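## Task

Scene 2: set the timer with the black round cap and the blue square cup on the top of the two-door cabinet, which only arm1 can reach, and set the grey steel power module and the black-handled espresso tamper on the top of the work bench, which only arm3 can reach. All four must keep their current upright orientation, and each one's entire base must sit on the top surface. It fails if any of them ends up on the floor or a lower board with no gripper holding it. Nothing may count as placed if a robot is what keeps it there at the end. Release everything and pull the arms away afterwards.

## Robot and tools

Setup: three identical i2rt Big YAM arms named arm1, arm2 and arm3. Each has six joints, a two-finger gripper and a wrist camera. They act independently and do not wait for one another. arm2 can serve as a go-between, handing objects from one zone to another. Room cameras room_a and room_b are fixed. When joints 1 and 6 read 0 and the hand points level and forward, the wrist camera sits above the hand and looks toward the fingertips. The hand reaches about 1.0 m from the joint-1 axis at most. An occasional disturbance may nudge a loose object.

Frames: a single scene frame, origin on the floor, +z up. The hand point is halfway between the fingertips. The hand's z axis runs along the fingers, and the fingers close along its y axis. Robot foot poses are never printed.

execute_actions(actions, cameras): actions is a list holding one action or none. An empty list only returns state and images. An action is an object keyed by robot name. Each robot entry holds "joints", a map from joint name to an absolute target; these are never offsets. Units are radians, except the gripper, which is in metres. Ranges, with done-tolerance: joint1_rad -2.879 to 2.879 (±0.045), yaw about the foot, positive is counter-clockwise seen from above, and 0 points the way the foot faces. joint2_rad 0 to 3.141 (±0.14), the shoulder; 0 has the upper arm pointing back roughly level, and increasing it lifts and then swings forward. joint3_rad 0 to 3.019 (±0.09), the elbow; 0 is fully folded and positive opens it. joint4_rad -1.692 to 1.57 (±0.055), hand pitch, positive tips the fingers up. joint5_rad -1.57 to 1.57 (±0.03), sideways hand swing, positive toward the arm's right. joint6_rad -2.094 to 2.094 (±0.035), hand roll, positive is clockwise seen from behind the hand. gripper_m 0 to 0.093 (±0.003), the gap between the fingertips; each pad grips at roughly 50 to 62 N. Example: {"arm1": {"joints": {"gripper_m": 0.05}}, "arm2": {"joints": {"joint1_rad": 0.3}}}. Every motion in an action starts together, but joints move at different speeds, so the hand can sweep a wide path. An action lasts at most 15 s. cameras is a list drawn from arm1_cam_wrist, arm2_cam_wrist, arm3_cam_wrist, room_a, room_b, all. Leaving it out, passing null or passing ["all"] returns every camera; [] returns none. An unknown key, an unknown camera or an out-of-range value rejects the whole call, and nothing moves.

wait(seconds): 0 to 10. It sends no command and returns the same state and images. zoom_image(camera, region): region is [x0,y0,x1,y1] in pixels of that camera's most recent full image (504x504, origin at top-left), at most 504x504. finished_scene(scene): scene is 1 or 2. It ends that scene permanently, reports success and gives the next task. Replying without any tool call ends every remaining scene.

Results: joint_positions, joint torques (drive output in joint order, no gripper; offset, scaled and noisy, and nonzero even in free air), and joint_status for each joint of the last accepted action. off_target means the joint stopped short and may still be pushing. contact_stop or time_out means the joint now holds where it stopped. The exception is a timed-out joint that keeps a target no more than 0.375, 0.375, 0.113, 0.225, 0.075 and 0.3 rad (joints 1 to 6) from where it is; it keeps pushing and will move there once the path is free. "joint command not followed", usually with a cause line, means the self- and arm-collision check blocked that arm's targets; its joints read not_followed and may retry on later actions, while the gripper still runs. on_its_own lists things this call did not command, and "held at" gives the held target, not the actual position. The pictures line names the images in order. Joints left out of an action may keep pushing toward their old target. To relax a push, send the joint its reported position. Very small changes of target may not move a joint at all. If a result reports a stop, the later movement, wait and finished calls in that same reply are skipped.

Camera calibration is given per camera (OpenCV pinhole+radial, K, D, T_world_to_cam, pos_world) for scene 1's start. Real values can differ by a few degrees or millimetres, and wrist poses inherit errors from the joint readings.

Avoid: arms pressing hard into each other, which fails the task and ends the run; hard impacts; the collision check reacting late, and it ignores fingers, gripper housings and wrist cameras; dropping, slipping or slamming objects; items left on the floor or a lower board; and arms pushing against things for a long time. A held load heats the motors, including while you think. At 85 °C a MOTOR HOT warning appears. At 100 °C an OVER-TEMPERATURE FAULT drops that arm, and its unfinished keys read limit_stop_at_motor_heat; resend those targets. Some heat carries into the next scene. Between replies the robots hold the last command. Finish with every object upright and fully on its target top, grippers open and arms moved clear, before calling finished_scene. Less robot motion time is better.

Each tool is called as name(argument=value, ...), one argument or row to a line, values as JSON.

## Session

execute_actions(
  actions=[],
  cameras=["room_a","room_b"],
)

zoom_image(
  camera="room_b",
  region=[0, 160, 252, 340],
)

zoom_image(
  camera="room_b",
  region=[252, 160, 504, 340],
)

Scene clock: 0.00 s.
Joint torques (N m, as the arm reports them, + toward a larger angle): no reading
Motor temperatures (°C, as the motors report them): arm1=[21 24 24 21 21 20] | arm2=[20 22 22 22 23 23] | arm3=[21 23 23 22 20 21]
arm1.joint_positions: joint1_rad=-0.272 joint2_rad=+0.286 joint3_rad=+1.326 joint4_rad=-1.329 joint5_rad=+0.114 joint6_rad=-0.442 gripper_m=+0.095
arm1.joint_status: not commanded
arm1.hand: x=+1.1046 y=+0.0409 z=+1.4772 quat_wxyz=(-0.305, -0.430, -0.675, +0.516) (m; scene frame)
arm2.joint_positions: joint1_rad=-0.711 joint2_rad=+0.549 joint3_rad=+1.345 joint4_rad=-1.483 joint5_rad=-0.170 joint6_rad=-0.644 gripper_m=+0.094
arm2.joint_status: not commanded
arm2.hand: x=+0.1245 y=-0.0706 z=+1.4422 quat_wxyz=(-0.413, +0.650, -0.625, -0.128) (m; scene frame)
arm3.joint_positions: joint1_rad=+0.897 joint2_rad=+0.604 joint3_rad=+1.447 joint4_rad=-1.524 joint5_rad=+0.059 joint6_rad=+0.238 gripper_m=+0.095
arm3.joint_status: not commanded
arm3.hand: x=-1.0370 y=-0.0692 z=+1.4090 quat_wxyz=(-0.398, -0.503, -0.749, +0.167) (m; scene frame)
pictures: room_a, room_b
Images, in order (width x height): room_a 504x504, room_b 504x504.

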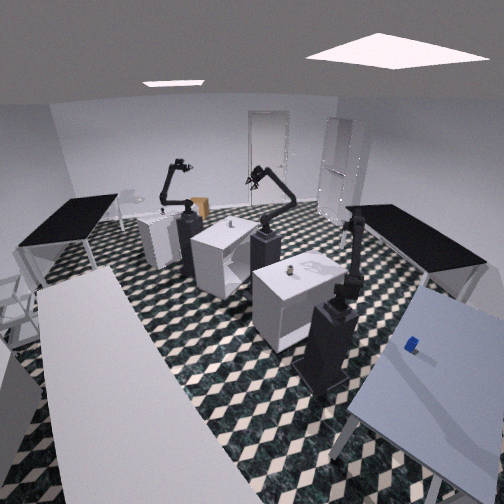

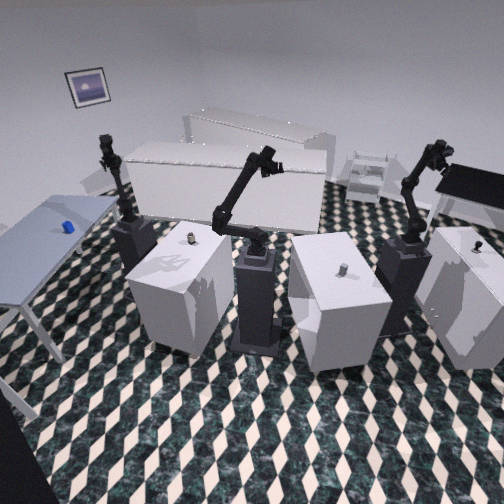

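Region (0, 160, 252, 340) of room_b's 504x504 image, scaled by 2.000, with more detail than that image has; it fills the top 360 rows of this view, and the rest is white.

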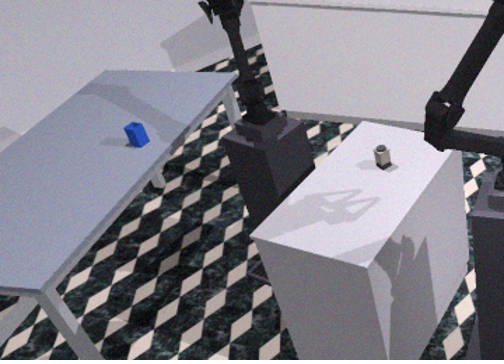

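Region (252, 160, 504, 340) of room_b's 504x504 image, scaled by 2.000, with more detail than that image has; it fills the top 360 rows of this view, and the rest is white.

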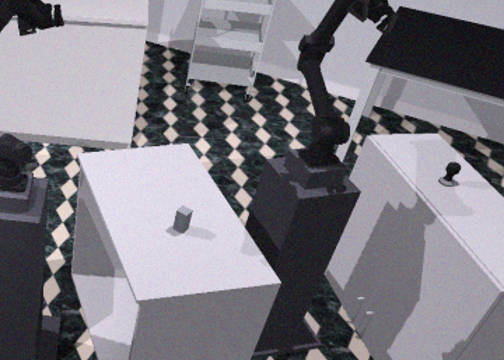

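execute_actions(
  actions=[
    {"arm1":{"joints":{"joint1_rad":1.39,"joint2_rad":2.17,"joint3_rad":2.03,"joint4_rad":-1.39,"joint5_rad":0,"joint6_rad":0}},"arm2":{"joints":{"joint1_rad":1.175,"joint2_rad":1.99,"joint3_rad":1.65,"joint4_rad":-1.2,"joint5_rad":0,"joint6_rad":0}},"arm3":{"joints":{"joint1_rad":-1.07,"joint2_rad":1.84,"joint3_rad":1.6,"joint4_rad":-1.3,"joint5_rad":0,"joint6_rad":0}}},
  ],
)

Scene clock: 2.57 s.
Joint torques (N m, as the arm reports them, + toward a larger angle): arm1=[ -0.93 -23.59   9.72   0.11   0.01   0.15] | arm2=[ -1.26 -16.86   9.78   0.08   0.06   0.1 ] | arm3=[  2.12 -20.56  10.6    0.3   -0.02  -0.32]
Motor temperatures (°C, as the motors report them): arm1=[21 25 25 21 21 20] | arm2=[20 22 23 22 23 23] | arm3=[21 23 23 22 20 21]
arm1.joint_positions: joint1_rad=+1.393 joint2_rad=+2.173 joint3_rad=+2.006 joint4_rad=-1.383 joint5_rad=-0.001 joint6_rad=-0.007 gripper_m=+0.095
arm1.joint_status: all done
arm1.hand: x=+1.7819 y=+0.2650 z=+1.0129 quat_wxyz=(-0.013, +0.092, -0.996, +0.001) (m; scene frame)
arm2.joint_positions: joint1_rad=+1.180 joint2_rad=+2.007 joint3_rad=+1.626 joint4_rad=-1.196 joint5_rad=-0.001 joint6_rad=-0.015 gripper_m=+0.094
arm2.joint_status: all done
arm2.hand: x=-0.5311 y=-0.0233 z=+0.9956 quat_wxyz=(+0.002, +0.985, -0.174, +0.002) (m; scene frame)
arm3.joint_positions: joint1_rad=-1.072 joint2_rad=+1.866 joint3_rad=+1.590 joint4_rad=-1.294 joint5_rad=+0.001 joint6_rad=+0.015 gripper_m=+0.095
arm3.joint_status: all done
arm3.hand: x=-1.6917 y=-0.0522 z=+0.9982 quat_wxyz=(+0.000, -0.993, -0.121, -0.001) (m; scene frame)
pictures: arm1_cam_wrist, arm2_cam_wrist, arm3_cam_wrist, room_a, room_b
camera_calibration (this result's frames):
arm1_cam_wrist: T_world_to_cam=[[0.175429, -0.984405, 0.0131149, -0.0613913], [-0.807878, -0.136332, 0.573364, 0.901689], [-0.562634, -0.11118, -0.819196, 1.98909], [0, 0, 0, 1]] pos_world=[1.85835, 0.283642, 1.11326]
arm2_cam_wrist: T_world_to_cam=[[0.351459, 0.936191, 0.00469597, 0.199814], [0.760541, -0.288435, 0.581706, -0.172292], [0.545943, -0.200874, -0.813385, 1.21609], [0, 0, 0, 1]] pos_world=[-0.603108, 0.0075226, 1.08844]
arm3_cam_wrist: T_world_to_cam=[[-0.246609, 0.969113, -0.00202483, -0.366077], [0.781088, 0.199999, 0.591526, 0.747574], [0.57366, 0.144294, -0.806284, 1.90487], [0, 0, 0, 1]] pos_world=[-1.76695, -0.0696057, 1.09292]
Images, in order (width x height): arm1_cam_wrist 504x504, arm2_cam_wrist 504x504, arm3_cam_wrist 504x504, room_a 504x504, room_b 504x504.

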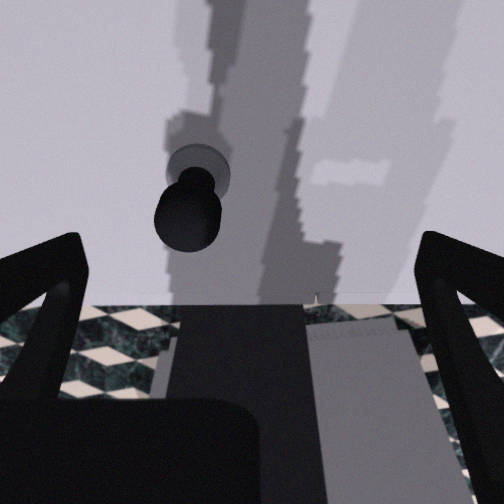

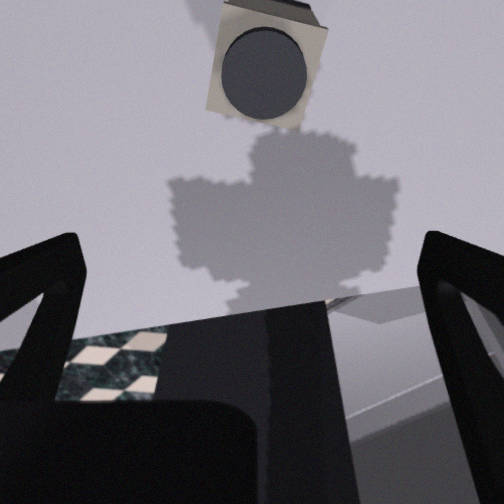

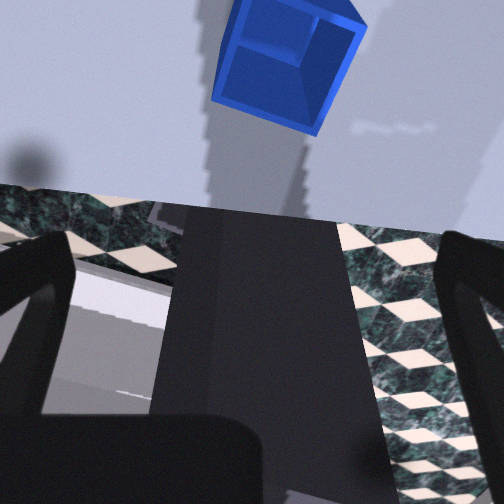

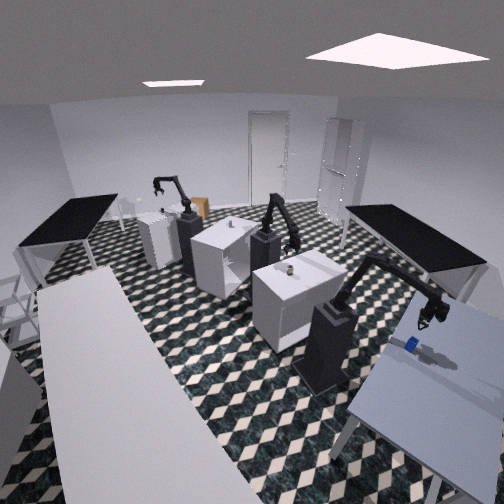

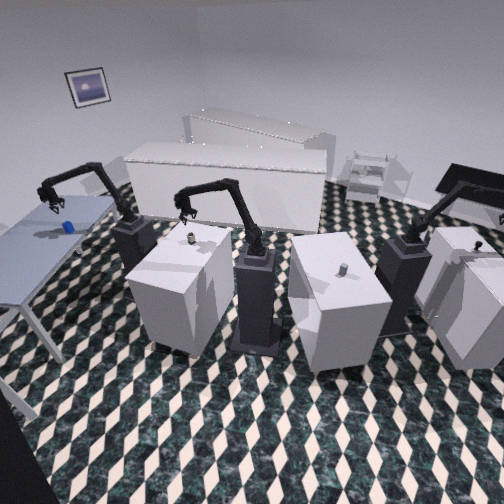

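execute_actions(
  actions=[
    {"arm1":{"joints":{"joint1_rad":1.47,"joint2_rad":2.08,"joint3_rad":1.605,"joint4_rad":-1.08}},"arm2":{"joints":{"joint1_rad":1.158,"joint2_rad":2.28,"joint3_rad":1.63,"joint4_rad":-0.89,"joint6_rad":0.23}},"arm3":{"joints":{"joint1_rad":-1.115,"joint2_rad":2.05,"joint3_rad":1.48,"joint4_rad":-0.96,"joint6_rad":0.33}}},
  ],
  cameras=["arm1_cam_wrist","arm2_cam_wrist","arm3_cam_wrist"],
)

Scene clock: 4.23 s.
Joint torques (N m, as the arm reports them, + toward a larger angle): arm1=[ -0.8  -21.18   7.72   0.89   0.     0.14] | arm2=[ -1.08 -18.75   7.46   0.88   0.09   0.1 ] | arm3=[  0.95 -20.73   9.78   0.87   0.01   0.02]
Motor temperatures (°C, as the motors report them): arm1=[21 25 25 21 21 20] | arm2=[20 22 23 22 23 23] | arm3=[21 24 24 22 20 21]
arm1.joint_positions: joint1_rad=+1.476 joint2_rad=+2.082 joint3_rad=+1.597 joint4_rad=-1.091 joint5_rad=-0.001 joint6_rad=-0.007 gripper_m=+0.095
arm1.joint_status: all done
arm1.hand: x=+1.7014 y=+0.3010 z=+0.9208 quat_wxyz=(+0.000, +0.133, -0.991, +0.002) (m; scene frame)
arm2.joint_positions: joint1_rad=+1.161 joint2_rad=+2.283 joint3_rad=+1.619 joint4_rad=-0.905 joint5_rad=-0.002 joint6_rad=+0.215 gripper_m=+0.094
arm2.joint_status: all done
arm2.hand: x=-0.5510 y=-0.0033 z=+0.8302 quat_wxyz=(+0.001, +0.956, -0.295, -0.002) (m; scene frame)
arm3.joint_positions: joint1_rad=-1.108 joint2_rad=+2.067 joint3_rad=+1.465 joint4_rad=-0.969 joint5_rad=+0.001 joint6_rad=+0.314 gripper_m=+0.095
arm3.joint_status: all done
arm3.hand: x=-1.7075 y=-0.0349 z=+0.8441 quat_wxyz=(+0.000, -0.999, +0.046, -0.002) (m; scene frame)
pictures: arm1_cam_wrist, arm2_cam_wrist, arm3_cam_wrist
camera_calibration (this result's frames):
arm1_cam_wrist: T_world_to_cam=[[0.256454, -0.966461, 0.0135611, -0.154258], [-0.778861, -0.198324, 0.595015, 0.843744], [-0.57237, -0.163156, -0.8036, 1.8902], [0, 0, 0, 1]] pos_world=[1.77861, 0.326648, 1.01901]
arm2_cam_wrist: T_world_to_cam=[[0.571139, 0.820845, 0.00372565, 0.310303], [0.670117, -0.468875, 0.575412, -0.100366], [0.474071, -0.326143, -0.817855, 1.06016], [0, 0, 0, 1]] pos_world=[-0.612561, 0.043995, 0.923654]
arm3_cam_wrist: T_world_to_cam=[[0.0856494, 0.996325, -0.000935034, 0.180287], [0.80279, -0.0684563, 0.592319, 0.874664], [0.590078, -0.0514824, -0.805703, 1.80788], [0, 0, 0, 1]] pos_world=[-1.7844, -0.0266738, 0.938702]
Images, in order (width x height): arm1_cam_wrist 504x504, arm2_cam_wrist 504x504, arm3_cam_wrist 504x504.

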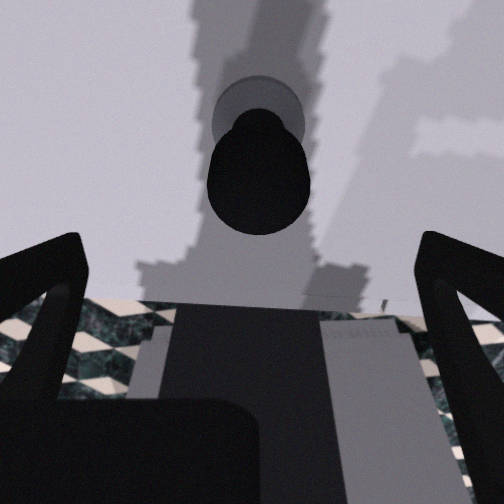

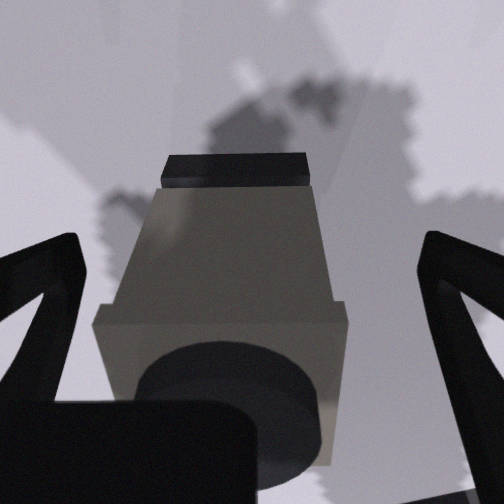

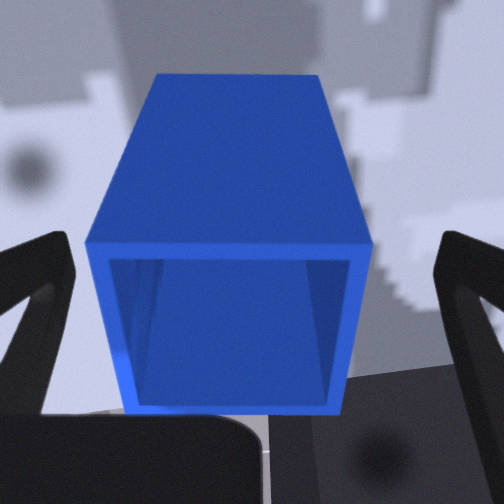

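execute_actions(
  actions=[
    {"arm1":{"joints":{"joint2_rad":2.185,"joint3_rad":1.48,"joint4_rad":-0.84}},"arm2":{"joints":{"gripper_m":0.03}},"arm3":{"joints":{"gripper_m":0.03}}},
  ],
  cameras=["arm1_cam_wrist"],
)

execute_actions(
  actions=[
    {"arm1":{"joints":{"gripper_m":0.02}},"arm2":{"joints":{"joint2_rad":1.95}},"arm3":{"joints":{"joint2_rad":1.7}}},
  ],
  cameras=["arm1_cam_wrist"],
)

execute_actions(
  actions=[
    {"arm1":{"joints":{"joint2_rad":1.8}},"arm2":{"joints":{"joint1_rad":-1.15}},"arm3":{"joints":{"joint1_rad":1.25}}},
  ],
)

Scene clock: 5.47 s.
Joint torques (N m, as the arm reports them, + toward a larger angle): arm1=[ -0.85 -22.69   7.     0.83   0.     0.14] | arm2=[ -0.56 -19.08   7.29   0.91  -0.02   0.14] | arm3=[  1.18 -21.29   9.72   0.89   0.08  -0.03]
Motor temperatures (°C, as the motors report them): arm1=[21 25 25 21 21 20] | arm2=[20 22 23 22 23 23] | arm3=[21 24 24 22 20 21]
arm1.joint_positions: joint1_rad=+1.476 joint2_rad=+2.204 joint3_rad=+1.467 joint4_rad=-0.851 joint5_rad=-0.001 joint6_rad=-0.007 gripper_m=+0.095
arm1.joint_status: all done
arm1.hand: x=+1.6794 y=+0.2946 z=+0.8104 quat_wxyz=(+0.006, +0.133, -0.991, +0.003) (m; scene frame)
arm2.joint_positions: joint1_rad=+1.161 joint2_rad=+2.283 joint3_rad=+1.619 joint4_rad=-0.905 joint5_rad=-0.001 joint6_rad=+0.216 gripper_m=+0.044
arm2.joint_status: gripper_m off_target (ended at +0.044, target +0.030)
arm2.hand: x=-0.5511 y=-0.0031 z=+0.8302 quat_wxyz=(+0.001, +0.955, -0.295, -0.002) (m; scene frame)
arm3.joint_positions: joint1_rad=-1.108 joint2_rad=+2.067 joint3_rad=+1.465 joint4_rad=-0.969 joint5_rad=+0.000 joint6_rad=+0.315 gripper_m=+0.053
arm3.joint_status: gripper_m off_target (ended at +0.053, target +0.030)
arm3.hand: x=-1.7076 y=-0.0350 z=+0.8441 quat_wxyz=(+0.000, -0.999, +0.047, -0.001) (m; scene frame)
pictures: arm1_cam_wrist
camera_calibration (this result's frames):
arm1_cam_wrist: T_world_to_cam=[[0.25655, -0.966436, 0.0135748, -0.153477], [-0.772463, -0.196576, 0.603869, 0.872556], [-0.580932, -0.165409, -0.796968, 1.79749], [0, 0, 0, 1]] pos_world=[1.75761, 0.320518, 0.907717]
Images, in order (width x height): arm1_cam_wrist 504x504.

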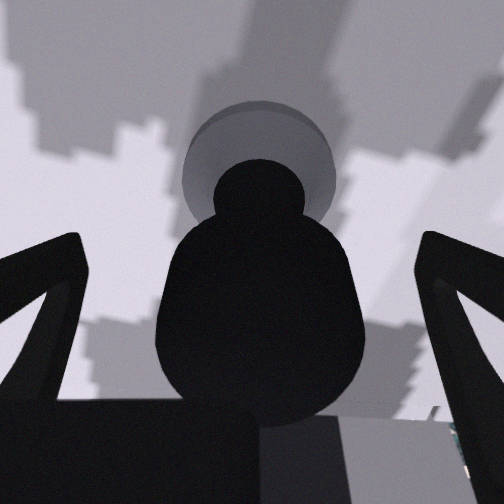

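Scene clock: 7.10 s.
Joint torques (N m, as the arm reports them, + toward a larger angle): arm1=[ -0.81 -22.67   7.02   0.8   -0.03   0.14] | arm2=[ -1.13 -19.19   9.61   1.48  -0.01   0.07] | arm3=[  0.97 -19.03  11.69   1.65   0.01   0.  ]
Motor temperatures (°C, as the motors report them): arm1=[21 25 25 21 21 20] | arm2=[20 23 24 22 23 23] | arm3=[21 24 24 22 20 21]
arm1.joint_positions: joint1_rad=+1.476 joint2_rad=+2.204 joint3_rad=+1.467 joint4_rad=-0.849 joint5_rad=+0.000 joint6_rad=-0.006 gripper_m=+0.044
arm1.joint_status: gripper_m off_target (ended at +0.044, target +0.020)
arm1.hand: x=+1.6796 y=+0.2947 z=+0.8104 quat_wxyz=(+0.005, +0.133, -0.991, +0.003) (m; scene frame)
arm2.joint_positions: joint1_rad=+1.161 joint2_rad=+1.969 joint3_rad=+1.612 joint4_rad=-0.905 joint5_rad=-0.001 joint6_rad=+0.216 gripper_m=+0.044
arm2.joint_status: all done
arm2.hand: x=-0.5896 y=+0.0126 z=+1.0242 quat_wxyz=(-0.012, +0.944, -0.292, -0.154) (m; scene frame)
arm3.joint_positions: joint1_rad=-1.108 joint2_rad=+1.717 joint3_rad=+1.465 joint4_rad=-0.969 joint5_rad=+0.000 joint6_rad=+0.315 gripper_m=+0.053
arm3.joint_status: all done
arm3.hand: x=-1.7294 y=-0.0398 z=+1.0441 quat_wxyz=(-0.046, -0.984, +0.046, +0.167) (m; scene frame)
pictures: arm1_cam_wrist
camera_calibration (this result's frames):
arm1_cam_wrist: T_world_to_cam=[[0.256174, -0.96653, 0.0139591, -0.153195], [-0.773264, -0.196242, 0.602952, 0.874773], [-0.580032, -0.165255, -0.797655, 1.79666], [0, 0, 0, 1]] pos_world=[1.75779, 0.320506, 0.907806]
Images, in order (width x height): arm1_cam_wrist 504x504.

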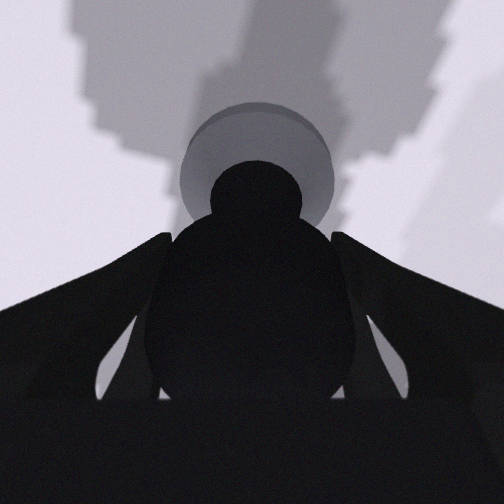

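Scene clock: 9.53 s.
Joint torques (N m, as the arm reports them, + toward a larger angle): arm1=[ -0.87 -20.26  10.15   1.57  -0.02   0.14] | arm2=[ -0.79 -19.03   9.56   1.21  -0.01   0.04] | arm3=[  1.2  -18.49  11.67   1.46   0.12  -0.05]
Motor temperatures (°C, as the motors report them): arm1=[21 25 26 21 21 20] | arm2=[20 23 24 22 23 23] | arm3=[21 24 25 22 20 21]
arm1.joint_positions: joint1_rad=+1.476 joint2_rad=+1.819 joint3_rad=+1.452 joint4_rad=-0.849 joint5_rad=+0.000 joint6_rad=-0.006 gripper_m=+0.044
arm1.joint_status: all done
arm1.hand: x=+1.7199 y=+0.3064 z=+1.0308 quat_wxyz=(-0.177, +0.131, -0.975, -0.021) (m; scene frame)
arm2.joint_positions: joint1_rad=-1.153 joint2_rad=+1.969 joint3_rad=+1.612 joint4_rad=-0.896 joint5_rad=+0.002 joint6_rad=+0.217 gripper_m=+0.044
arm2.joint_status: all done
arm2.hand: x=+0.6278 y=+0.0494 z=+1.0235 quat_wxyz=(-0.149, +0.112, -0.981, -0.050) (m; scene frame)
arm3.joint_positions: joint1_rad=+1.256 joint2_rad=+1.717 joint3_rad=+1.465 joint4_rad=-0.963 joint5_rad=-0.001 joint6_rad=+0.317 gripper_m=+0.053
arm3.joint_status: all done
arm3.hand: x=-0.6366 y=-0.2262 z=+1.0479 quat_wxyz=(-0.177, -0.416, -0.892, +0.020) (m; scene frame)
pictures: arm1_cam_wrist, arm2_cam_wrist, arm3_cam_wrist, room_a, room_b
camera_calibration (this result's frames):
arm1_cam_wrist: T_world_to_cam=[[0.253006, -0.967381, 0.0127532, -0.14824], [-0.931407, -0.23999, 0.273652, 1.4002], [-0.261665, -0.081114, -0.961744, 1.59351], [0, 0, 0, 1]] pos_world=[1.75863, 0.321886, 1.15128]
arm2_cam_wrist: T_world_to_cam=[[0.223393, -0.972765, -0.0618398, -0.0328693], [-0.925056, -0.231577, 0.301071, 0.2937], [-0.307192, -0.0100519, -0.951595, 1.28825], [0, 0, 0, 1]] pos_world=[0.674771, 0.0489894, 1.13543]
arm3_cam_wrist: T_world_to_cam=[[-0.744613, -0.658182, -0.111123, -0.507965], [-0.658588, 0.697313, 0.282871, -0.551693], [-0.108693, 0.283814, -0.952699, 1.1154], [0, 0, 0, 1]] pos_world=[-0.62034, -0.266196, 1.16225]
Images, in order (width x height): arm1_cam_wrist 504x504, arm2_cam_wrist 504x504, arm3_cam_wrist 504x504, room_a 504x504, room_b 504x504.

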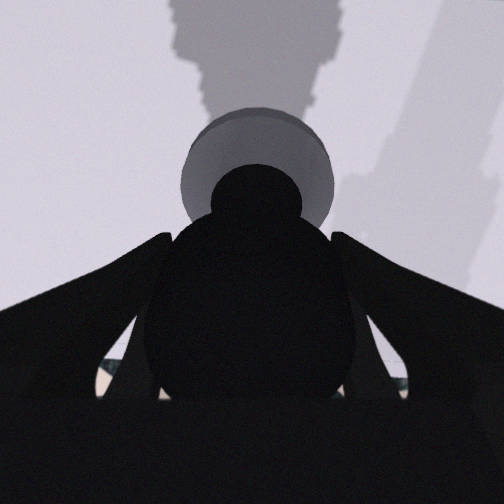

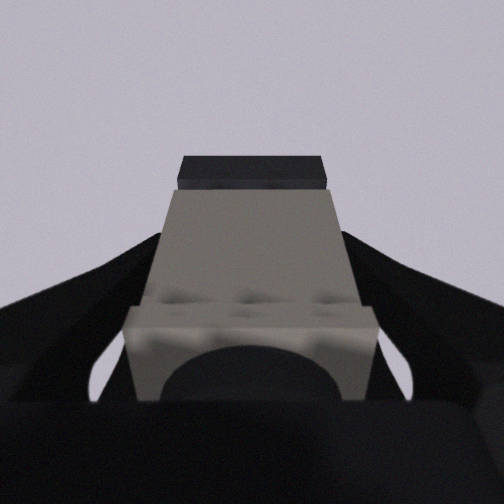

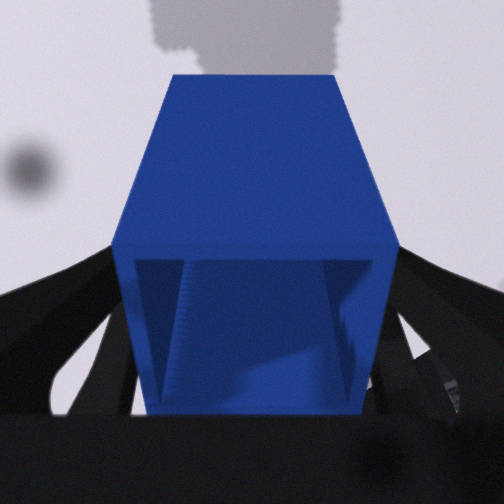

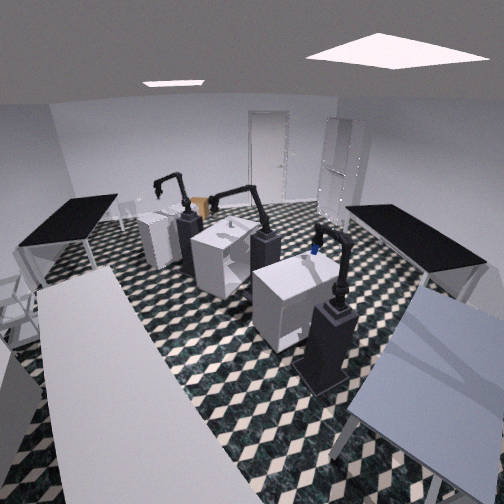

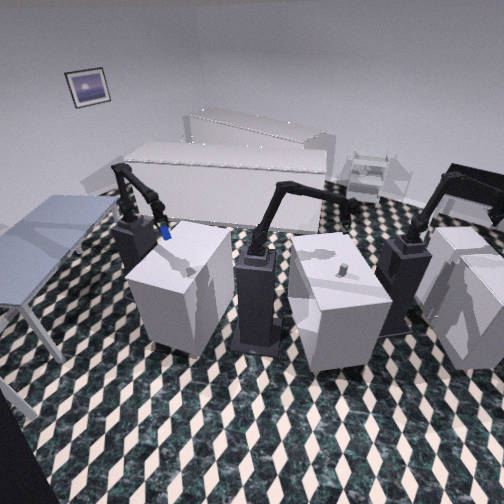

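execute_actions(
  actions=[
    {"arm1":{"joints":{"joint1_rad":0}},"arm2":{"joints":{"joint2_rad":2.22}},"arm3":{"joints":{"joint1_rad":1.4,"joint2_rad":1.98,"joint6_rad":-0.27}}},
  ],
  cameras=[],
)

execute_actions(
  actions=[
    {"arm2":{"joints":{"joint2_rad":2.28}},"arm3":{"joints":{"joint2_rad":2.04}}},
  ],
  cameras=[],
)

execute_actions(
  actions=[
    {"arm2":{"joints":{"joint2_rad":2.32}},"arm3":{"joints":{"joint2_rad":2.08}}},
  ],
  cameras=["room_b"],
)

Scene clock: 11.50 s.
Joint torques (N m, as the arm reports them, + toward a larger angle): arm1=[  0.3  -20.07  10.18   1.34  -0.16   0.12] | arm2=[ -0.79 -20.54   8.57   0.58  -0.03   0.08] | arm3=[ -0.22 -21.01  10.41   0.68   0.01  -0.32]
Motor temperatures (°C, as the motors report them): arm1=[21 26 26 21 21 20] | arm2=[20 23 24 22 23 23] | arm3=[21 25 25 22 20 21]
arm1.joint_positions: joint1_rad=-0.005 joint2_rad=+1.819 joint3_rad=+1.452 joint4_rad=-0.845 joint5_rad=+0.002 joint6_rad=-0.005 gripper_m=+0.044
arm1.joint_status: all done
arm1.hand: x=+1.3315 y=-0.4396 z=+1.0313 quat_wxyz=(-0.149, -0.562, -0.807, +0.103) (m; scene frame)
arm2.joint_positions: joint1_rad=-1.153 joint2_rad=+2.243 joint3_rad=+1.605 joint4_rad=-0.897 joint5_rad=+0.002 joint6_rad=+0.217 gripper_m=+0.044
arm2.joint_status: all done
arm2.hand: x=+0.5919 y=+0.0326 z=+0.8485 quat_wxyz=(-0.017, +0.113, -0.993, -0.005) (m; scene frame)
arm3.joint_positions: joint1_rad=+1.415 joint2_rad=+2.002 joint3_rad=+1.463 joint4_rad=-0.964 joint5_rad=+0.000 joint6_rad=-0.254 gripper_m=+0.053
arm3.joint_status: all done
arm3.hand: x=-0.6045 y=-0.1366 z=+0.8835 quat_wxyz=(-0.034, -0.072, -0.997, +0.011) (m; scene frame)
pictures: none
No camera images: the call's "cameras" was empty. Leave "cameras" out to get every camera's image.

Scene clock: 12.30 s.
Joint torques (N m, as the arm reports them, + toward a larger angle): arm1=[  0.18 -20.01  10.21   1.32  -0.17   0.12] | arm2=[ -0.43 -18.33   7.96   0.58  -0.1    0.09] | arm3=[  0.28 -18.74  10.04   0.64   0.04  -0.35]
Motor temperatures (°C, as the motors report them): arm1=[21 26 26 21 21 20] | arm2=[20 23 25 22 23 23] | arm3=[21 25 25 22 20 21]
arm1.joint_positions: joint1_rad=-0.005 joint2_rad=+1.819 joint3_rad=+1.452 joint4_rad=-0.845 joint5_rad=+0.002 joint6_rad=-0.005 gripper_m=+0.044
arm1.joint_status: not commanded
arm1.hand: x=+1.3315 y=-0.4396 z=+1.0313 quat_wxyz=(-0.149, -0.562, -0.807, +0.103) (m; scene frame)
arm2.joint_positions: joint1_rad=-1.153 joint2_rad=+2.277 joint3_rad=+1.606 joint4_rad=-0.896 joint5_rad=+0.002 joint6_rad=+0.217 gripper_m=+0.044
arm2.joint_status: all done
arm2.hand: x=+0.5855 y=+0.0295 z=+0.8287 quat_wxyz=(-0.002, +0.113, -0.994, +0.000) (m; scene frame)
arm3.joint_positions: joint1_rad=+1.415 joint2_rad=+2.041 joint3_rad=+1.463 joint4_rad=-0.964 joint5_rad=+0.000 joint6_rad=-0.255 gripper_m=+0.053
arm3.joint_status: all done
arm3.hand: x=-0.6093 y=-0.1346 z=+0.8616 quat_wxyz=(-0.016, -0.072, -0.997, +0.005) (m; scene frame)
pictures: none
No camera images: the call's "cameras" was empty. Leave "cameras" out to get every camera's image.

Scene clock: 12.83 s.
Joint torques (N m, as the arm reports them, + toward a larger angle): arm1=[  0.11 -20.11  10.22   1.33  -0.17   0.12] | arm2=[ -0.43 -15.19   8.28   0.78  -0.08   0.09] | arm3=[  0.47 -15.98  10.     0.64   0.01  -0.3 ]
Motor temperatures (°C, as the motors report them): arm1=[21 26 27 21 21 20] | arm2=[20 23 25 22 23 23] | arm3=[21 25 25 22 20 21]
arm1.joint_positions: joint1_rad=-0.005 joint2_rad=+1.819 joint3_rad=+1.452 joint4_rad=-0.845 joint5_rad=+0.002 joint6_rad=-0.005 gripper_m=+0.044
arm1.joint_status: not commanded
arm1.hand: x=+1.3315 y=-0.4396 z=+1.0313 quat_wxyz=(-0.149, -0.562, -0.807, +0.103) (m; scene frame)
arm2.joint_positions: joint1_rad=-1.153 joint2_rad=+2.278 joint3_rad=+1.606 joint4_rad=-0.896 joint5_rad=+0.002 joint6_rad=+0.217 gripper_m=+0.044
arm2.joint_status: all done
arm2.hand: x=+0.5852 y=+0.0293 z=+0.8278 quat_wxyz=(-0.001, +0.113, -0.994, +0.001) (m; scene frame)
arm3.joint_positions: joint1_rad=+1.415 joint2_rad=+2.042 joint3_rad=+1.463 joint4_rad=-0.964 joint5_rad=+0.000 joint6_rad=-0.255 gripper_m=+0.053
arm3.joint_status: all done
arm3.hand: x=-0.6095 y=-0.1345 z=+0.8609 quat_wxyz=(-0.015, -0.072, -0.997, +0.005) (m; scene frame)
pictures: room_b
Images, in order (width x height): room_b 504x504.

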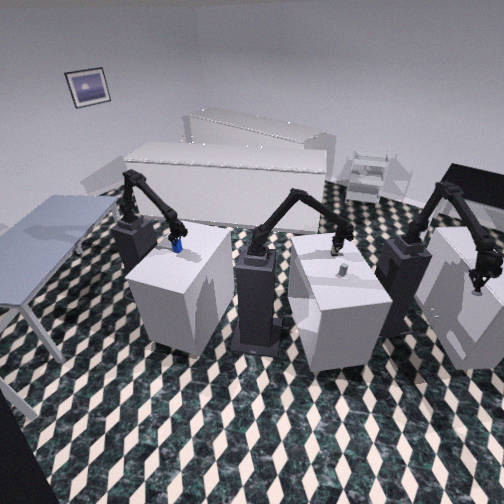

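Both down. Bench is 17mm below tables.

execute_actions(
  actions=[
    {"arm2":{"joints":{"joint2_rad":2.26,"gripper_m":0.093}},"arm3":{"joints":{"joint2_rad":2.02,"gripper_m":0.093}}},
  ],
  cameras=[],
)

execute_actions(
  actions=[
    {"arm2":{"joints":{"joint2_rad":2.03,"joint4_rad":-1.14}},"arm3":{"joints":{"joint2_rad":1.0}}},
  ],
  cameras=[],
)

execute_actions(
  actions=[
    {"arm2":{"joints":{"joint1_rad":-1.5,"joint6_rad":0}},"arm3":{"joints":{"joint1_rad":0,"joint2_rad":0.6}}},
  ],
  cameras=["arm2_cam_wrist","room_b"],
)

Scene clock: 13.63 s.
Joint torques (N m, as the arm reports them, + toward a larger angle): arm1=[  0.32 -20.05  10.22   1.34  -0.17   0.12] | arm2=[ -0.59 -19.6    8.34   0.48  -0.05   0.07] | arm3=[  0.36 -20.14   9.97   0.71  -0.02  -0.31]
Motor temperatures (°C, as the motors report them): arm1=[21 26 27 21 21 20] | arm2=[20 23 25 22 23 23] | arm3=[21 25 25 22 20 21]
arm1.joint_positions: joint1_rad=-0.005 joint2_rad=+1.819 joint3_rad=+1.452 joint4_rad=-0.845 joint5_rad=+0.002 joint6_rad=-0.005 gripper_m=+0.044
arm1.joint_status: not commanded
arm1.hand: x=+1.3315 y=-0.4396 z=+1.0313 quat_wxyz=(-0.149, -0.562, -0.807, +0.103) (m; scene frame)
arm2.joint_positions: joint1_rad=-1.153 joint2_rad=+2.277 joint3_rad=+1.606 joint4_rad=-0.896 joint5_rad=+0.001 joint6_rad=+0.217 gripper_m=+0.093
arm2.joint_status: all done
arm2.hand: x=+0.5854 y=+0.0297 z=+0.8287 quat_wxyz=(-0.001, +0.113, -0.994, +0.000) (m; scene frame)
arm3.joint_positions: joint1_rad=+1.415 joint2_rad=+2.040 joint3_rad=+1.463 joint4_rad=-0.964 joint5_rad=+0.000 joint6_rad=-0.255 gripper_m=+0.093
arm3.joint_status: all done
arm3.hand: x=-0.6092 y=-0.1346 z=+0.8620 quat_wxyz=(-0.016, -0.071, -0.997, +0.005) (m; scene frame)
pictures: none
No camera images: the call's "cameras" was empty. Leave "cameras" out to get every camera's image.

Scene clock: 15.40 s.
Joint torques (N m, as the arm reports them, + toward a larger angle): arm1=[  0.3  -20.01  10.22   1.31  -0.17   0.12] | arm2=[ -1.05 -16.21   9.06   0.    -0.03   0.07] | arm3=[-0.46 -7.3  12.13  2.28  0.07 -0.32]
Motor temperatures (°C, as the motors report them): arm1=[21 26 27 21 21 20] | arm2=[20 24 25 22 23 23] | arm3=[21 25 26 22 20 21]
arm1.joint_positions: joint1_rad=-0.005 joint2_rad=+1.819 joint3_rad=+1.452 joint4_rad=-0.845 joint5_rad=+0.002 joint6_rad=-0.005 gripper_m=+0.044
arm1.joint_status: not commanded
arm1.hand: x=+1.3315 y=-0.4396 z=+1.0313 quat_wxyz=(-0.149, -0.562, -0.807, +0.103) (m; scene frame)
arm2.joint_positions: joint1_rad=-1.153 joint2_rad=+2.031 joint3_rad=+1.611 joint4_rad=-1.124 joint5_rad=+0.001 joint6_rad=+0.217 gripper_m=+0.093
arm2.joint_status: all done
arm2.hand: x=+0.5734 y=+0.0240 z=+0.9750 quat_wxyz=(-0.012, +0.113, -0.993, -0.004) (m; scene frame)
arm3.joint_positions: joint1_rad=+1.415 joint2_rad=+1.003 joint3_rad=+1.463 joint4_rad=-0.964 joint5_rad=+0.000 joint6_rad=-0.255 gripper_m=+0.093
arm3.joint_status: all done
arm3.hand: x=-0.7475 y=-0.0773 z=+1.4153 quat_wxyz=(-0.483, -0.062, -0.858, +0.163) (m; scene frame)
pictures: none
No camera images: the call's "cameras" was empty. Leave "cameras" out to get every camera's image.

Scene clock: 17.10 s.
Joint torques (N m, as the arm reports them, + toward a larger angle): arm1=[  0.16 -20.03  10.23   1.36  -0.17   0.12] | arm2=[ -1.56 -16.8    8.94  -0.17   0.    -0.12] | arm3=[-0.17 -0.16  9.28  2.56 -0.01 -0.28]
Motor temperatures (°C, as the motors report them): arm1=[21 26 27 21 21 20] | arm2=[20 24 25 22 23 23] | arm3=[21 25 26 22 20 21]
arm1.joint_positions: joint1_rad=-0.005 joint2_rad=+1.819 joint3_rad=+1.452 joint4_rad=-0.845 joint5_rad=+0.002 joint6_rad=-0.005 gripper_m=+0.044
arm1.joint_status: not commanded
arm1.hand: x=+1.3315 y=-0.4396 z=+1.0313 quat_wxyz=(-0.149, -0.562, -0.807, +0.103) (m; scene frame)
arm2.joint_positions: joint1_rad=-1.493 joint2_rad=+2.031 joint3_rad=+1.611 joint4_rad=-1.124 joint5_rad=+0.002 joint6_rad=+0.015 gripper_m=+0.093
arm2.joint_status: all done
arm2.hand: x=+0.6288 y=-0.1738 z=+0.9751 quat_wxyz=(-0.012, +0.044, -0.999, +0.000) (m; scene frame)
arm3.joint_positions: joint1_rad=+0.012 joint2_rad=+0.605 joint3_rad=+1.468 joint4_rad=-0.964 joint5_rad=+0.001 joint6_rad=-0.255 gripper_m=+0.093
arm3.joint_status: all done
arm3.hand: x=-1.2026 y=-0.1446 z=+1.5436 quat_wxyz=(-0.347, -0.519, -0.531, +0.573) (m; scene frame)
pictures: arm2_cam_wrist, room_b
camera_calibration (this result's frames):
arm2_cam_wrist: T_world_to_cam=[[0.0786275, -0.996869, 0.00830193, -0.234744], [-0.828333, -0.0606961, 0.556938, -0.0230863], [-0.554691, -0.0506674, -0.830513, 1.27077], [0, 0, 0, 1]] pos_world=[0.704218, -0.171024, 1.0702]
Images, in order (width x height): arm2_cam_wrist 504x504, room_b 504x504.

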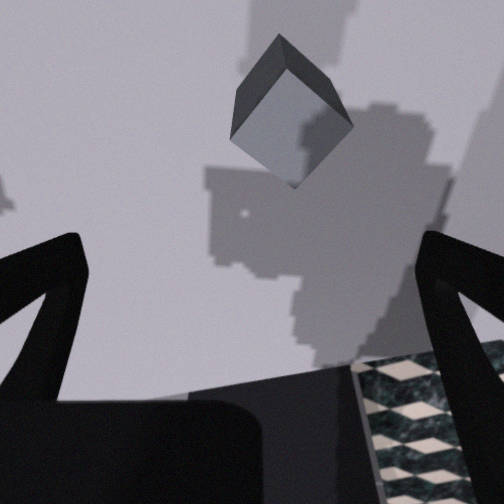

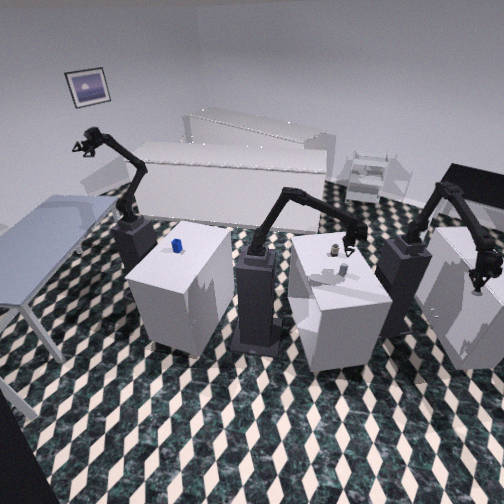

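execute_actions(
  actions=[
    {"arm2":{"joints":{"joint1_rad":-1.537,"joint2_rad":2.255,"joint3_rad":1.59,"joint4_rad":-0.88,"joint6_rad":0.7}}},
  ],
  cameras=["arm2_cam_wrist"],
)

execute_actions(
  actions=[
    {"arm2":{"joints":{"gripper_m":0.02}}},
  ],
  cameras=["arm2_cam_wrist"],
)

execute_actions(
  actions=[
    {"arm2":{"joints":{"joint2_rad":1.92}}},
  ],
  cameras=[],
)

Scene clock: 18.97 s.
Joint torques (N m, as the arm reports them, + toward a larger angle): arm1=[  0.3  -20.05  10.24   1.31  -0.17   0.12] | arm2=[ -0.68 -19.59   7.98   1.02   0.21   0.14] | arm3=[-0.3  -0.19  9.4   2.55 -0.03 -0.35]
Motor temperatures (°C, as the motors report them): arm1=[21 26 27 21 21 20] | arm2=[20 24 25 22 23 23] | arm3=[21 25 26 22 20 21]
arm1.joint_positions: joint1_rad=-0.005 joint2_rad=+1.819 joint3_rad=+1.452 joint4_rad=-0.845 joint5_rad=+0.002 joint6_rad=-0.005 gripper_m=+0.044
arm1.joint_status: not commanded
arm1.hand: x=+1.3315 y=-0.4396 z=+1.0313 quat_wxyz=(-0.149, -0.562, -0.807, +0.103) (m; scene frame)
arm2.joint_positions: joint1_rad=-1.540 joint2_rad=+2.268 joint3_rad=+1.569 joint4_rad=-0.897 joint5_rad=-0.003 joint6_rad=+0.684 gripper_m=+0.093
arm2.joint_status: all done
arm2.hand: x=+0.6283 y=-0.2016 z=+0.8234 quat_wxyz=(+0.012, -0.308, -0.951, +0.004) (m; scene frame)
arm3.joint_positions: joint1_rad=+0.012 joint2_rad=+0.605 joint3_rad=+1.468 joint4_rad=-0.964 joint5_rad=+0.001 joint6_rad=-0.255 gripper_m=+0.093
arm3.joint_status: not commanded
arm3.hand: x=-1.2026 y=-0.1446 z=+1.5436 quat_wxyz=(-0.347, -0.519, -0.531, +0.573) (m; scene frame)
pictures: arm2_cam_wrist
camera_calibration (this result's frames):
arm2_cam_wrist: T_world_to_cam=[[-0.594534, -0.803778, 0.0216652, 0.189682], [-0.638879, 0.488579, 0.594242, 0.020309], [-0.488224, 0.339456, -0.803994, 1.1582], [0, 0, 0, 1]] pos_world=[0.691206, -0.250617, 0.915004]
Images, in order (width x height): arm2_cam_wrist 504x504.

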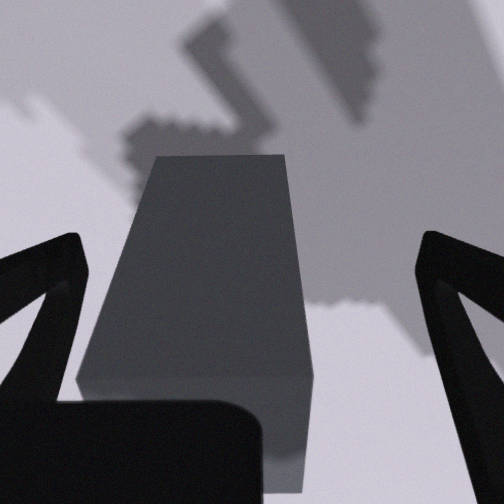

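Scene clock: 19.67 s.
Joint torques (N m, as the arm reports them, + toward a larger angle): arm1=[  0.36 -20.15  10.21   1.33  -0.17   0.12] | arm2=[ -0.61 -18.91   7.82   0.89   0.11   0.11] | arm3=[ 0.03 -0.68  9.57  2.41  0.01 -0.29]
Motor temperatures (°C, as the motors report them): arm1=[21 26 27 21 21 20] | arm2=[20 24 25 22 23 23] | arm3=[21 25 26 22 20 21]
arm1.joint_positions: joint1_rad=-0.005 joint2_rad=+1.819 joint3_rad=+1.452 joint4_rad=-0.845 joint5_rad=+0.002 joint6_rad=-0.005 gripper_m=+0.044
arm1.joint_status: not commanded
arm1.hand: x=+1.3315 y=-0.4396 z=+1.0313 quat_wxyz=(-0.149, -0.562, -0.807, +0.103) (m; scene frame)
arm2.joint_positions: joint1_rad=-1.540 joint2_rad=+2.268 joint3_rad=+1.569 joint4_rad=-0.894 joint5_rad=-0.002 joint6_rad=+0.686 gripper_m=+0.039
arm2.joint_status: gripper_m off_target (ended at +0.039, target +0.020)
arm2.hand: x=+0.6292 y=-0.2018 z=+0.8234 quat_wxyz=(+0.011, -0.309, -0.951, +0.004) (m; scene frame)
arm3.joint_positions: joint1_rad=+0.012 joint2_rad=+0.605 joint3_rad=+1.468 joint4_rad=-0.964 joint5_rad=+0.001 joint6_rad=-0.255 gripper_m=+0.093
arm3.joint_status: not commanded
arm3.hand: x=-1.2026 y=-0.1446 z=+1.5436 quat_wxyz=(-0.347, -0.519, -0.531, +0.573) (m; scene frame)
pictures: arm2_cam_wrist
camera_calibration (this result's frames):
arm2_cam_wrist: T_world_to_cam=[[-0.596116, -0.80264, 0.0203827, 0.192351], [-0.640031, 0.490368, 0.591523, 0.0242637], [-0.484775, 0.339571, -0.80603, 1.15817], [0, 0, 0, 1]] pos_world=[0.691648, -0.250792, 0.915251]
Images, in order (width x height): arm2_cam_wrist 504x504.

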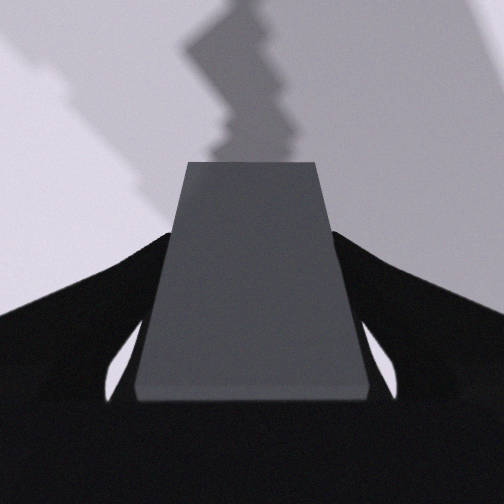

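Scene clock: 21.30 s.
Joint torques (N m, as the arm reports them, + toward a larger angle): arm1=[  0.28 -20.09  10.2    1.33  -0.17   0.12] | arm2=[ -0.16 -17.86   9.52   1.59   0.15   0.06] | arm3=[ 0.1  -0.37  9.61  2.51 -0.06 -0.33]
Motor temperatures (°C, as the motors report them): arm1=[21 26 28 21 21 20] | arm2=[20 24 25 22 23 23] | arm3=[21 24 26 22 20 21]
arm1.joint_positions: joint1_rad=-0.005 joint2_rad=+1.819 joint3_rad=+1.452 joint4_rad=-0.845 joint5_rad=+0.002 joint6_rad=-0.005 gripper_m=+0.044
arm1.joint_status: not commanded
arm1.hand: x=+1.3315 y=-0.4396 z=+1.0313 quat_wxyz=(-0.149, -0.562, -0.807, +0.103) (m; scene frame)
arm2.joint_positions: joint1_rad=-1.540 joint2_rad=+1.944 joint3_rad=+1.570 joint4_rad=-0.894 joint5_rad=-0.002 joint6_rad=+0.686 gripper_m=+0.039
arm2.joint_status: all done
arm2.hand: x=+0.6770 y=-0.1989 z=+1.0213 quat_wxyz=(-0.140, -0.306, -0.940, -0.055) (m; scene frame)
arm3.joint_positions: joint1_rad=+0.012 joint2_rad=+0.605 joint3_rad=+1.468 joint4_rad=-0.964 joint5_rad=+0.001 joint6_rad=-0.255 gripper_m=+0.093
arm3.joint_status: not commanded
arm3.hand: x=-1.2026 y=-0.1446 z=+1.5436 quat_wxyz=(-0.347, -0.519, -0.531, +0.573) (m; scene frame)
pictures: none
No camera images: the call's "cameras" was empty. Leave "cameras" out to get every camera's image.

execute_actions(
  actions=[
    {"arm2":{"joints":{"joint1_rad":-0.3}},"arm1":{"joints":{"joint1_rad":-0.5}}},
  ],
  cameras=[],
)

execute_actions(
  actions=[
    {"arm2":{"joints":{"joint1_rad":1.05,"joint6_rad":-0.45}},"arm1":{"joints":{"joint1_rad":-1.25,"joint4_rad":-0.91}}},
  ],
  cameras=[],
)

execute_actions(
  actions=[
    {"arm2":{"joints":{"joint2_rad":2.2}},"arm1":{"joints":{"joint2_rad":2.04}}},
  ],
  cameras=["room_b"],
)

execute_actions(
  actions=[
    {"arm2":{"joints":{"joint2_rad":2.27}},"arm1":{"joints":{"joint2_rad":2.11}}},
  ],
  cameras=[],
)

execute_actions(
  actions=[
    {"arm1":{"joints":{"joint2_rad":2.15}}},
  ],
  cameras=["room_b"],
)

Scene clock: 23.37 s.
Joint torques (N m, as the arm reports them, + toward a larger angle): arm1=[  0.03 -20.1   10.18   1.33  -0.11   0.11] | arm2=[ -1.15 -18.34   9.48   1.24   0.13   0.13] | arm3=[ 0.12 -0.72  9.43  2.37  0.01 -0.32]
Motor temperatures (°C, as the motors report them): arm1=[21 26 28 21 21 20] | arm2=[20 24 26 22 23 23] | arm3=[21 24 26 22 20 21]
arm1.joint_positions: joint1_rad=-0.502 joint2_rad=+1.819 joint3_rad=+1.452 joint4_rad=-0.845 joint5_rad=+0.001 joint6_rad=-0.004 gripper_m=+0.044
arm1.joint_status: all done
arm1.hand: x=+1.0267 y=-0.4704 z=+1.0296 quat_wxyz=(-0.119, -0.744, -0.644, +0.134) (m; scene frame)
arm2.joint_positions: joint1_rad=-0.295 joint2_rad=+1.944 joint3_rad=+1.570 joint4_rad=-0.889 joint5_rad=-0.003 joint6_rad=+0.686 gripper_m=+0.039
arm2.joint_status: all done
arm2.hand: x=+0.1992 y=+0.3937 z=+1.0217 quat_wxyz=(-0.081, +0.300, -0.942, -0.129) (m; scene frame)
arm3.joint_positions: joint1_rad=+0.012 joint2_rad=+0.605 joint3_rad=+1.468 joint4_rad=-0.964 joint5_rad=+0.001 joint6_rad=-0.255 gripper_m=+0.093
arm3.joint_status: not commanded
arm3.hand: x=-1.2026 y=-0.1446 z=+1.5436 quat_wxyz=(-0.347, -0.519, -0.531, +0.573) (m; scene frame)
pictures: none
No camera images: the call's "cameras" was empty. Leave "cameras" out to get every camera's image.

Scene clock: 25.30 s.
Joint torques (N m, as the arm reports them, + toward a larger angle): arm1=[  0.55 -19.96  10.11   0.85  -0.16   0.11] | arm2=[ -1.09 -17.84   9.76   1.     0.12  -0.18] | arm3=[ 0.57 -0.6   9.54  2.55 -0.04 -0.27]
Motor temperatures (°C, as the motors report them): arm1=[21 26 28 21 21 20] | arm2=[20 24 26 22 23 23] | arm3=[21 24 26 22 20 21]
arm1.joint_positions: joint1_rad=-1.258 joint2_rad=+1.819 joint3_rad=+1.452 joint4_rad=-0.907 joint5_rad=+0.002 joint6_rad=-0.004 gripper_m=+0.044
arm1.joint_status: all done
arm1.hand: x=+0.6397 y=-0.2302 z=+1.0216 quat_wxyz=(-0.049, -0.934, -0.325, +0.138) (m; scene frame)
arm2.joint_positions: joint1_rad=+1.056 joint2_rad=+1.944 joint3_rad=+1.570 joint4_rad=-0.889 joint5_rad=-0.004 joint6_rad=-0.435 gripper_m=+0.039
arm2.joint_status: all done
arm2.hand: x=-0.5506 y=+0.0703 z=+1.0228 quat_wxyz=(-0.066, +0.988, -0.026, -0.138) (m; scene frame)
arm3.joint_positions: joint1_rad=+0.012 joint2_rad=+0.605 joint3_rad=+1.468 joint4_rad=-0.964 joint5_rad=+0.001 joint6_rad=-0.255 gripper_m=+0.093
arm3.joint_status: not commanded
arm3.hand: x=-1.2026 y=-0.1446 z=+1.5436 quat_wxyz=(-0.347, -0.519, -0.531, +0.573) (m; scene frame)
pictures: none
No camera images: the call's "cameras" was empty. Leave "cameras" out to get every camera's image.

Scene clock: 26.63 s.
Joint torques (N m, as the arm reports them, + toward a larger angle): arm1=[  0.68 -24.31   8.86   0.36  -0.17   0.11] | arm2=[ -0.64 -19.87   8.69   0.63   0.04  -0.16] | arm3=[ 0.34 -0.5   9.45  2.6   0.01 -0.33]
Motor temperatures (°C, as the motors report them): arm1=[21 26 28 21 21 20] | arm2=[20 24 26 22 23 23] | arm3=[21 24 26 22 20 21]
arm1.joint_positions: joint1_rad=-1.258 joint2_rad=+2.084 joint3_rad=+1.450 joint4_rad=-0.908 joint5_rad=+0.002 joint6_rad=-0.004 gripper_m=+0.044
arm1.joint_status: all done
arm1.hand: x=+0.6620 y=-0.2137 z=+0.8680 quat_wxyz=(-0.006, -0.944, -0.330, +0.012) (m; scene frame)
arm2.joint_positions: joint1_rad=+1.055 joint2_rad=+2.225 joint3_rad=+1.561 joint4_rad=-0.889 joint5_rad=-0.002 joint6_rad=-0.436 gripper_m=+0.039
arm2.joint_status: all done
arm2.hand: x=-0.5137 y=+0.0513 z=+0.8470 quat_wxyz=(-0.003, +1.000, -0.027, -0.009) (m; scene frame)
arm3.joint_positions: joint1_rad=+0.012 joint2_rad=+0.605 joint3_rad=+1.468 joint4_rad=-0.964 joint5_rad=+0.001 joint6_rad=-0.255 gripper_m=+0.093
arm3.joint_status: not commanded
arm3.hand: x=-1.2026 y=-0.1446 z=+1.5436 quat_wxyz=(-0.347, -0.519, -0.531, +0.573) (m; scene frame)
pictures: room_b
Images, in order (width x height): room_b 504x504.

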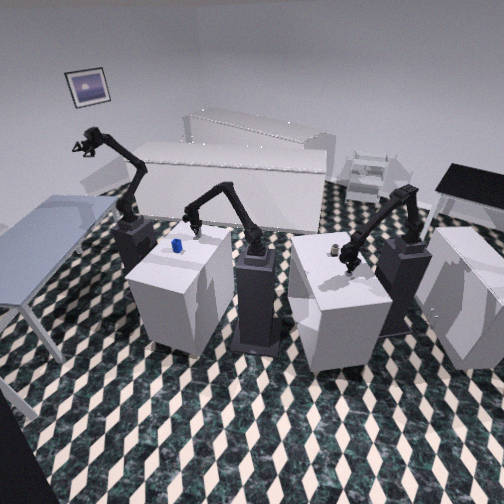

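Scene clock: 27.47 s.
Joint torques (N m, as the arm reports them, + toward a larger angle): arm1=[  0.58 -21.19   8.6    0.27  -0.17   0.1 ] | arm2=[ -1.59 -17.7    8.33   0.64   0.03  -0.15] | arm3=[ 0.51 -0.04  9.66  2.47  0.01 -0.27]
Motor temperatures (°C, as the motors report them): arm1=[21 26 28 21 21 20] | arm2=[20 24 26 22 23 23] | arm3=[21 24 26 22 20 21]
arm1.joint_positions: joint1_rad=-1.258 joint2_rad=+2.122 joint3_rad=+1.450 joint4_rad=-0.908 joint5_rad=+0.002 joint6_rad=-0.004 gripper_m=+0.044
arm1.joint_status: all done
arm1.hand: x=+0.6676 y=-0.2095 z=+0.8472 quat_wxyz=(+0.000, -0.944, -0.330, -0.006) (m; scene frame)
arm2.joint_positions: joint1_rad=+1.055 joint2_rad=+2.269 joint3_rad=+1.562 joint4_rad=-0.889 joint5_rad=-0.001 joint6_rad=-0.436 gripper_m=+0.039
arm2.joint_status: all done
arm2.hand: x=-0.5049 y=+0.0468 z=+0.8215 quat_wxyz=(+0.006, +1.000, -0.027, +0.011) (m; scene frame)
arm3.joint_positions: joint1_rad=+0.012 joint2_rad=+0.605 joint3_rad=+1.468 joint4_rad=-0.964 joint5_rad=+0.001 joint6_rad=-0.255 gripper_m=+0.093
arm3.joint_status: not commanded
arm3.hand: x=-1.2026 y=-0.1446 z=+1.5436 quat_wxyz=(-0.347, -0.519, -0.531, +0.573) (m; scene frame)
pictures: none
No camera images: the call's "cameras" was empty. Leave "cameras" out to get every camera's image.

Scene clock: 28.27 s.
Joint torques (N m, as the arm reports them, + toward a larger angle): arm1=[  0.59 -20.96   8.34   0.29  -0.14   0.11] | arm2=[ -1.35 -18.11   8.32   0.96   0.01  -0.22] | arm3=[ 0.91 -0.01  9.49  2.52  0.02 -0.29]
Motor temperatures (°C, as the motors report them): arm1=[21 26 28 21 21 20] | arm2=[20 24 26 22 23 23] | arm3=[21 24 26 22 20 21]
arm1.joint_positions: joint1_rad=-1.258 joint2_rad=+2.155 joint3_rad=+1.450 joint4_rad=-0.910 joint5_rad=+0.002 joint6_rad=-0.004 gripper_m=+0.044
arm1.joint_status: all done
arm1.hand: x=+0.6737 y=-0.2049 z=+0.8288 quat_wxyz=(+0.006, -0.944, -0.330, -0.023) (m; scene frame)
arm2.joint_positions: joint1_rad=+1.055 joint2_rad=+2.269 joint3_rad=+1.562 joint4_rad=-0.889 joint5_rad=-0.001 joint6_rad=-0.436 gripper_m=+0.039
arm2.joint_status: not commanded
arm2.hand: x=-0.5049 y=+0.0468 z=+0.8215 quat_wxyz=(+0.006, +1.000, -0.027, +0.011) (m; scene frame)
arm3.joint_positions: joint1_rad=+0.012 joint2_rad=+0.605 joint3_rad=+1.468 joint4_rad=-0.964 joint5_rad=+0.001 joint6_rad=-0.255 gripper_m=+0.093
arm3.joint_status: not commanded
arm3.hand: x=-1.2026 y=-0.1446 z=+1.5436 quat_wxyz=(-0.347, -0.519, -0.531, +0.573) (m; scene frame)
pictures: room_b
Images, in order (width x height): room_b 504x504.

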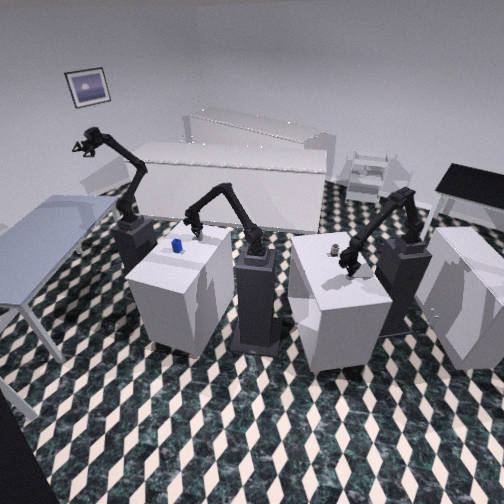

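execute_actions(
  actions=[
    {"arm1":{"joints":{"joint2_rad":2.19,"joint4_rad":-0.86}},"arm2":{"joints":{"joint2_rad":2.255,"gripper_m":0.093}}},
  ],
  cameras=["arm1_cam_wrist"],
)

Scene clock: 29.13 s.
Joint torques (N m, as the arm reports them, + toward a larger angle): arm1=[  0.7  -17.36   8.45   1.33  -0.11   0.11] | arm2=[ -1.23 -19.83   8.31   0.55  -0.01  -0.15] | arm3=[ 0.23 -0.77  9.54  2.5  -0.02 -0.29]
Motor temperatures (°C, as the motors report them): arm1=[21 26 28 21 21 20] | arm2=[20 24 26 22 23 23] | arm3=[21 24 26 22 20 21]
arm1.joint_positions: joint1_rad=-1.258 joint2_rad=+2.157 joint3_rad=+1.450 joint4_rad=-0.881 joint5_rad=+0.001 joint6_rad=-0.004 gripper_m=+0.044
arm1.joint_status: all done
arm1.hand: x=+0.6684 y=-0.2092 z=+0.8275 quat_wxyz=(+0.001, -0.944, -0.330, -0.010) (m; scene frame)
arm2.joint_positions: joint1_rad=+1.055 joint2_rad=+2.269 joint3_rad=+1.562 joint4_rad=-0.889 joint5_rad=-0.001 joint6_rad=-0.436 gripper_m=+0.093
arm2.joint_status: all done
arm2.hand: x=-0.5050 y=+0.0469 z=+0.8217 quat_wxyz=(+0.006, +1.000, -0.027, +0.010) (m; scene frame)
arm3.joint_positions: joint1_rad=+0.012 joint2_rad=+0.605 joint3_rad=+1.468 joint4_rad=-0.964 joint5_rad=+0.001 joint6_rad=-0.255 gripper_m=+0.093
arm3.joint_status: not commanded
arm3.hand: x=-1.2026 y=-0.1446 z=+1.5436 quat_wxyz=(-0.347, -0.519, -0.531, +0.573) (m; scene frame)
pictures: arm1_cam_wrist
camera_calibration (this result's frames):
arm1_cam_wrist: T_world_to_cam=[[-0.616343, 0.78746, 0.00519854, 0.575999], [0.625836, 0.485812, 0.610177, -0.814826], [0.477964, 0.379332, -0.792248, 0.542784], [0, 0, 0, 1]] pos_world=[0.605529, -0.263619, 0.924213]
Images, in order (width x height): arm1_cam_wrist 504x504.

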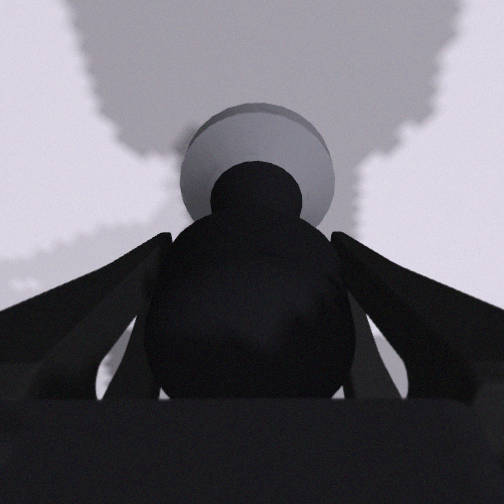

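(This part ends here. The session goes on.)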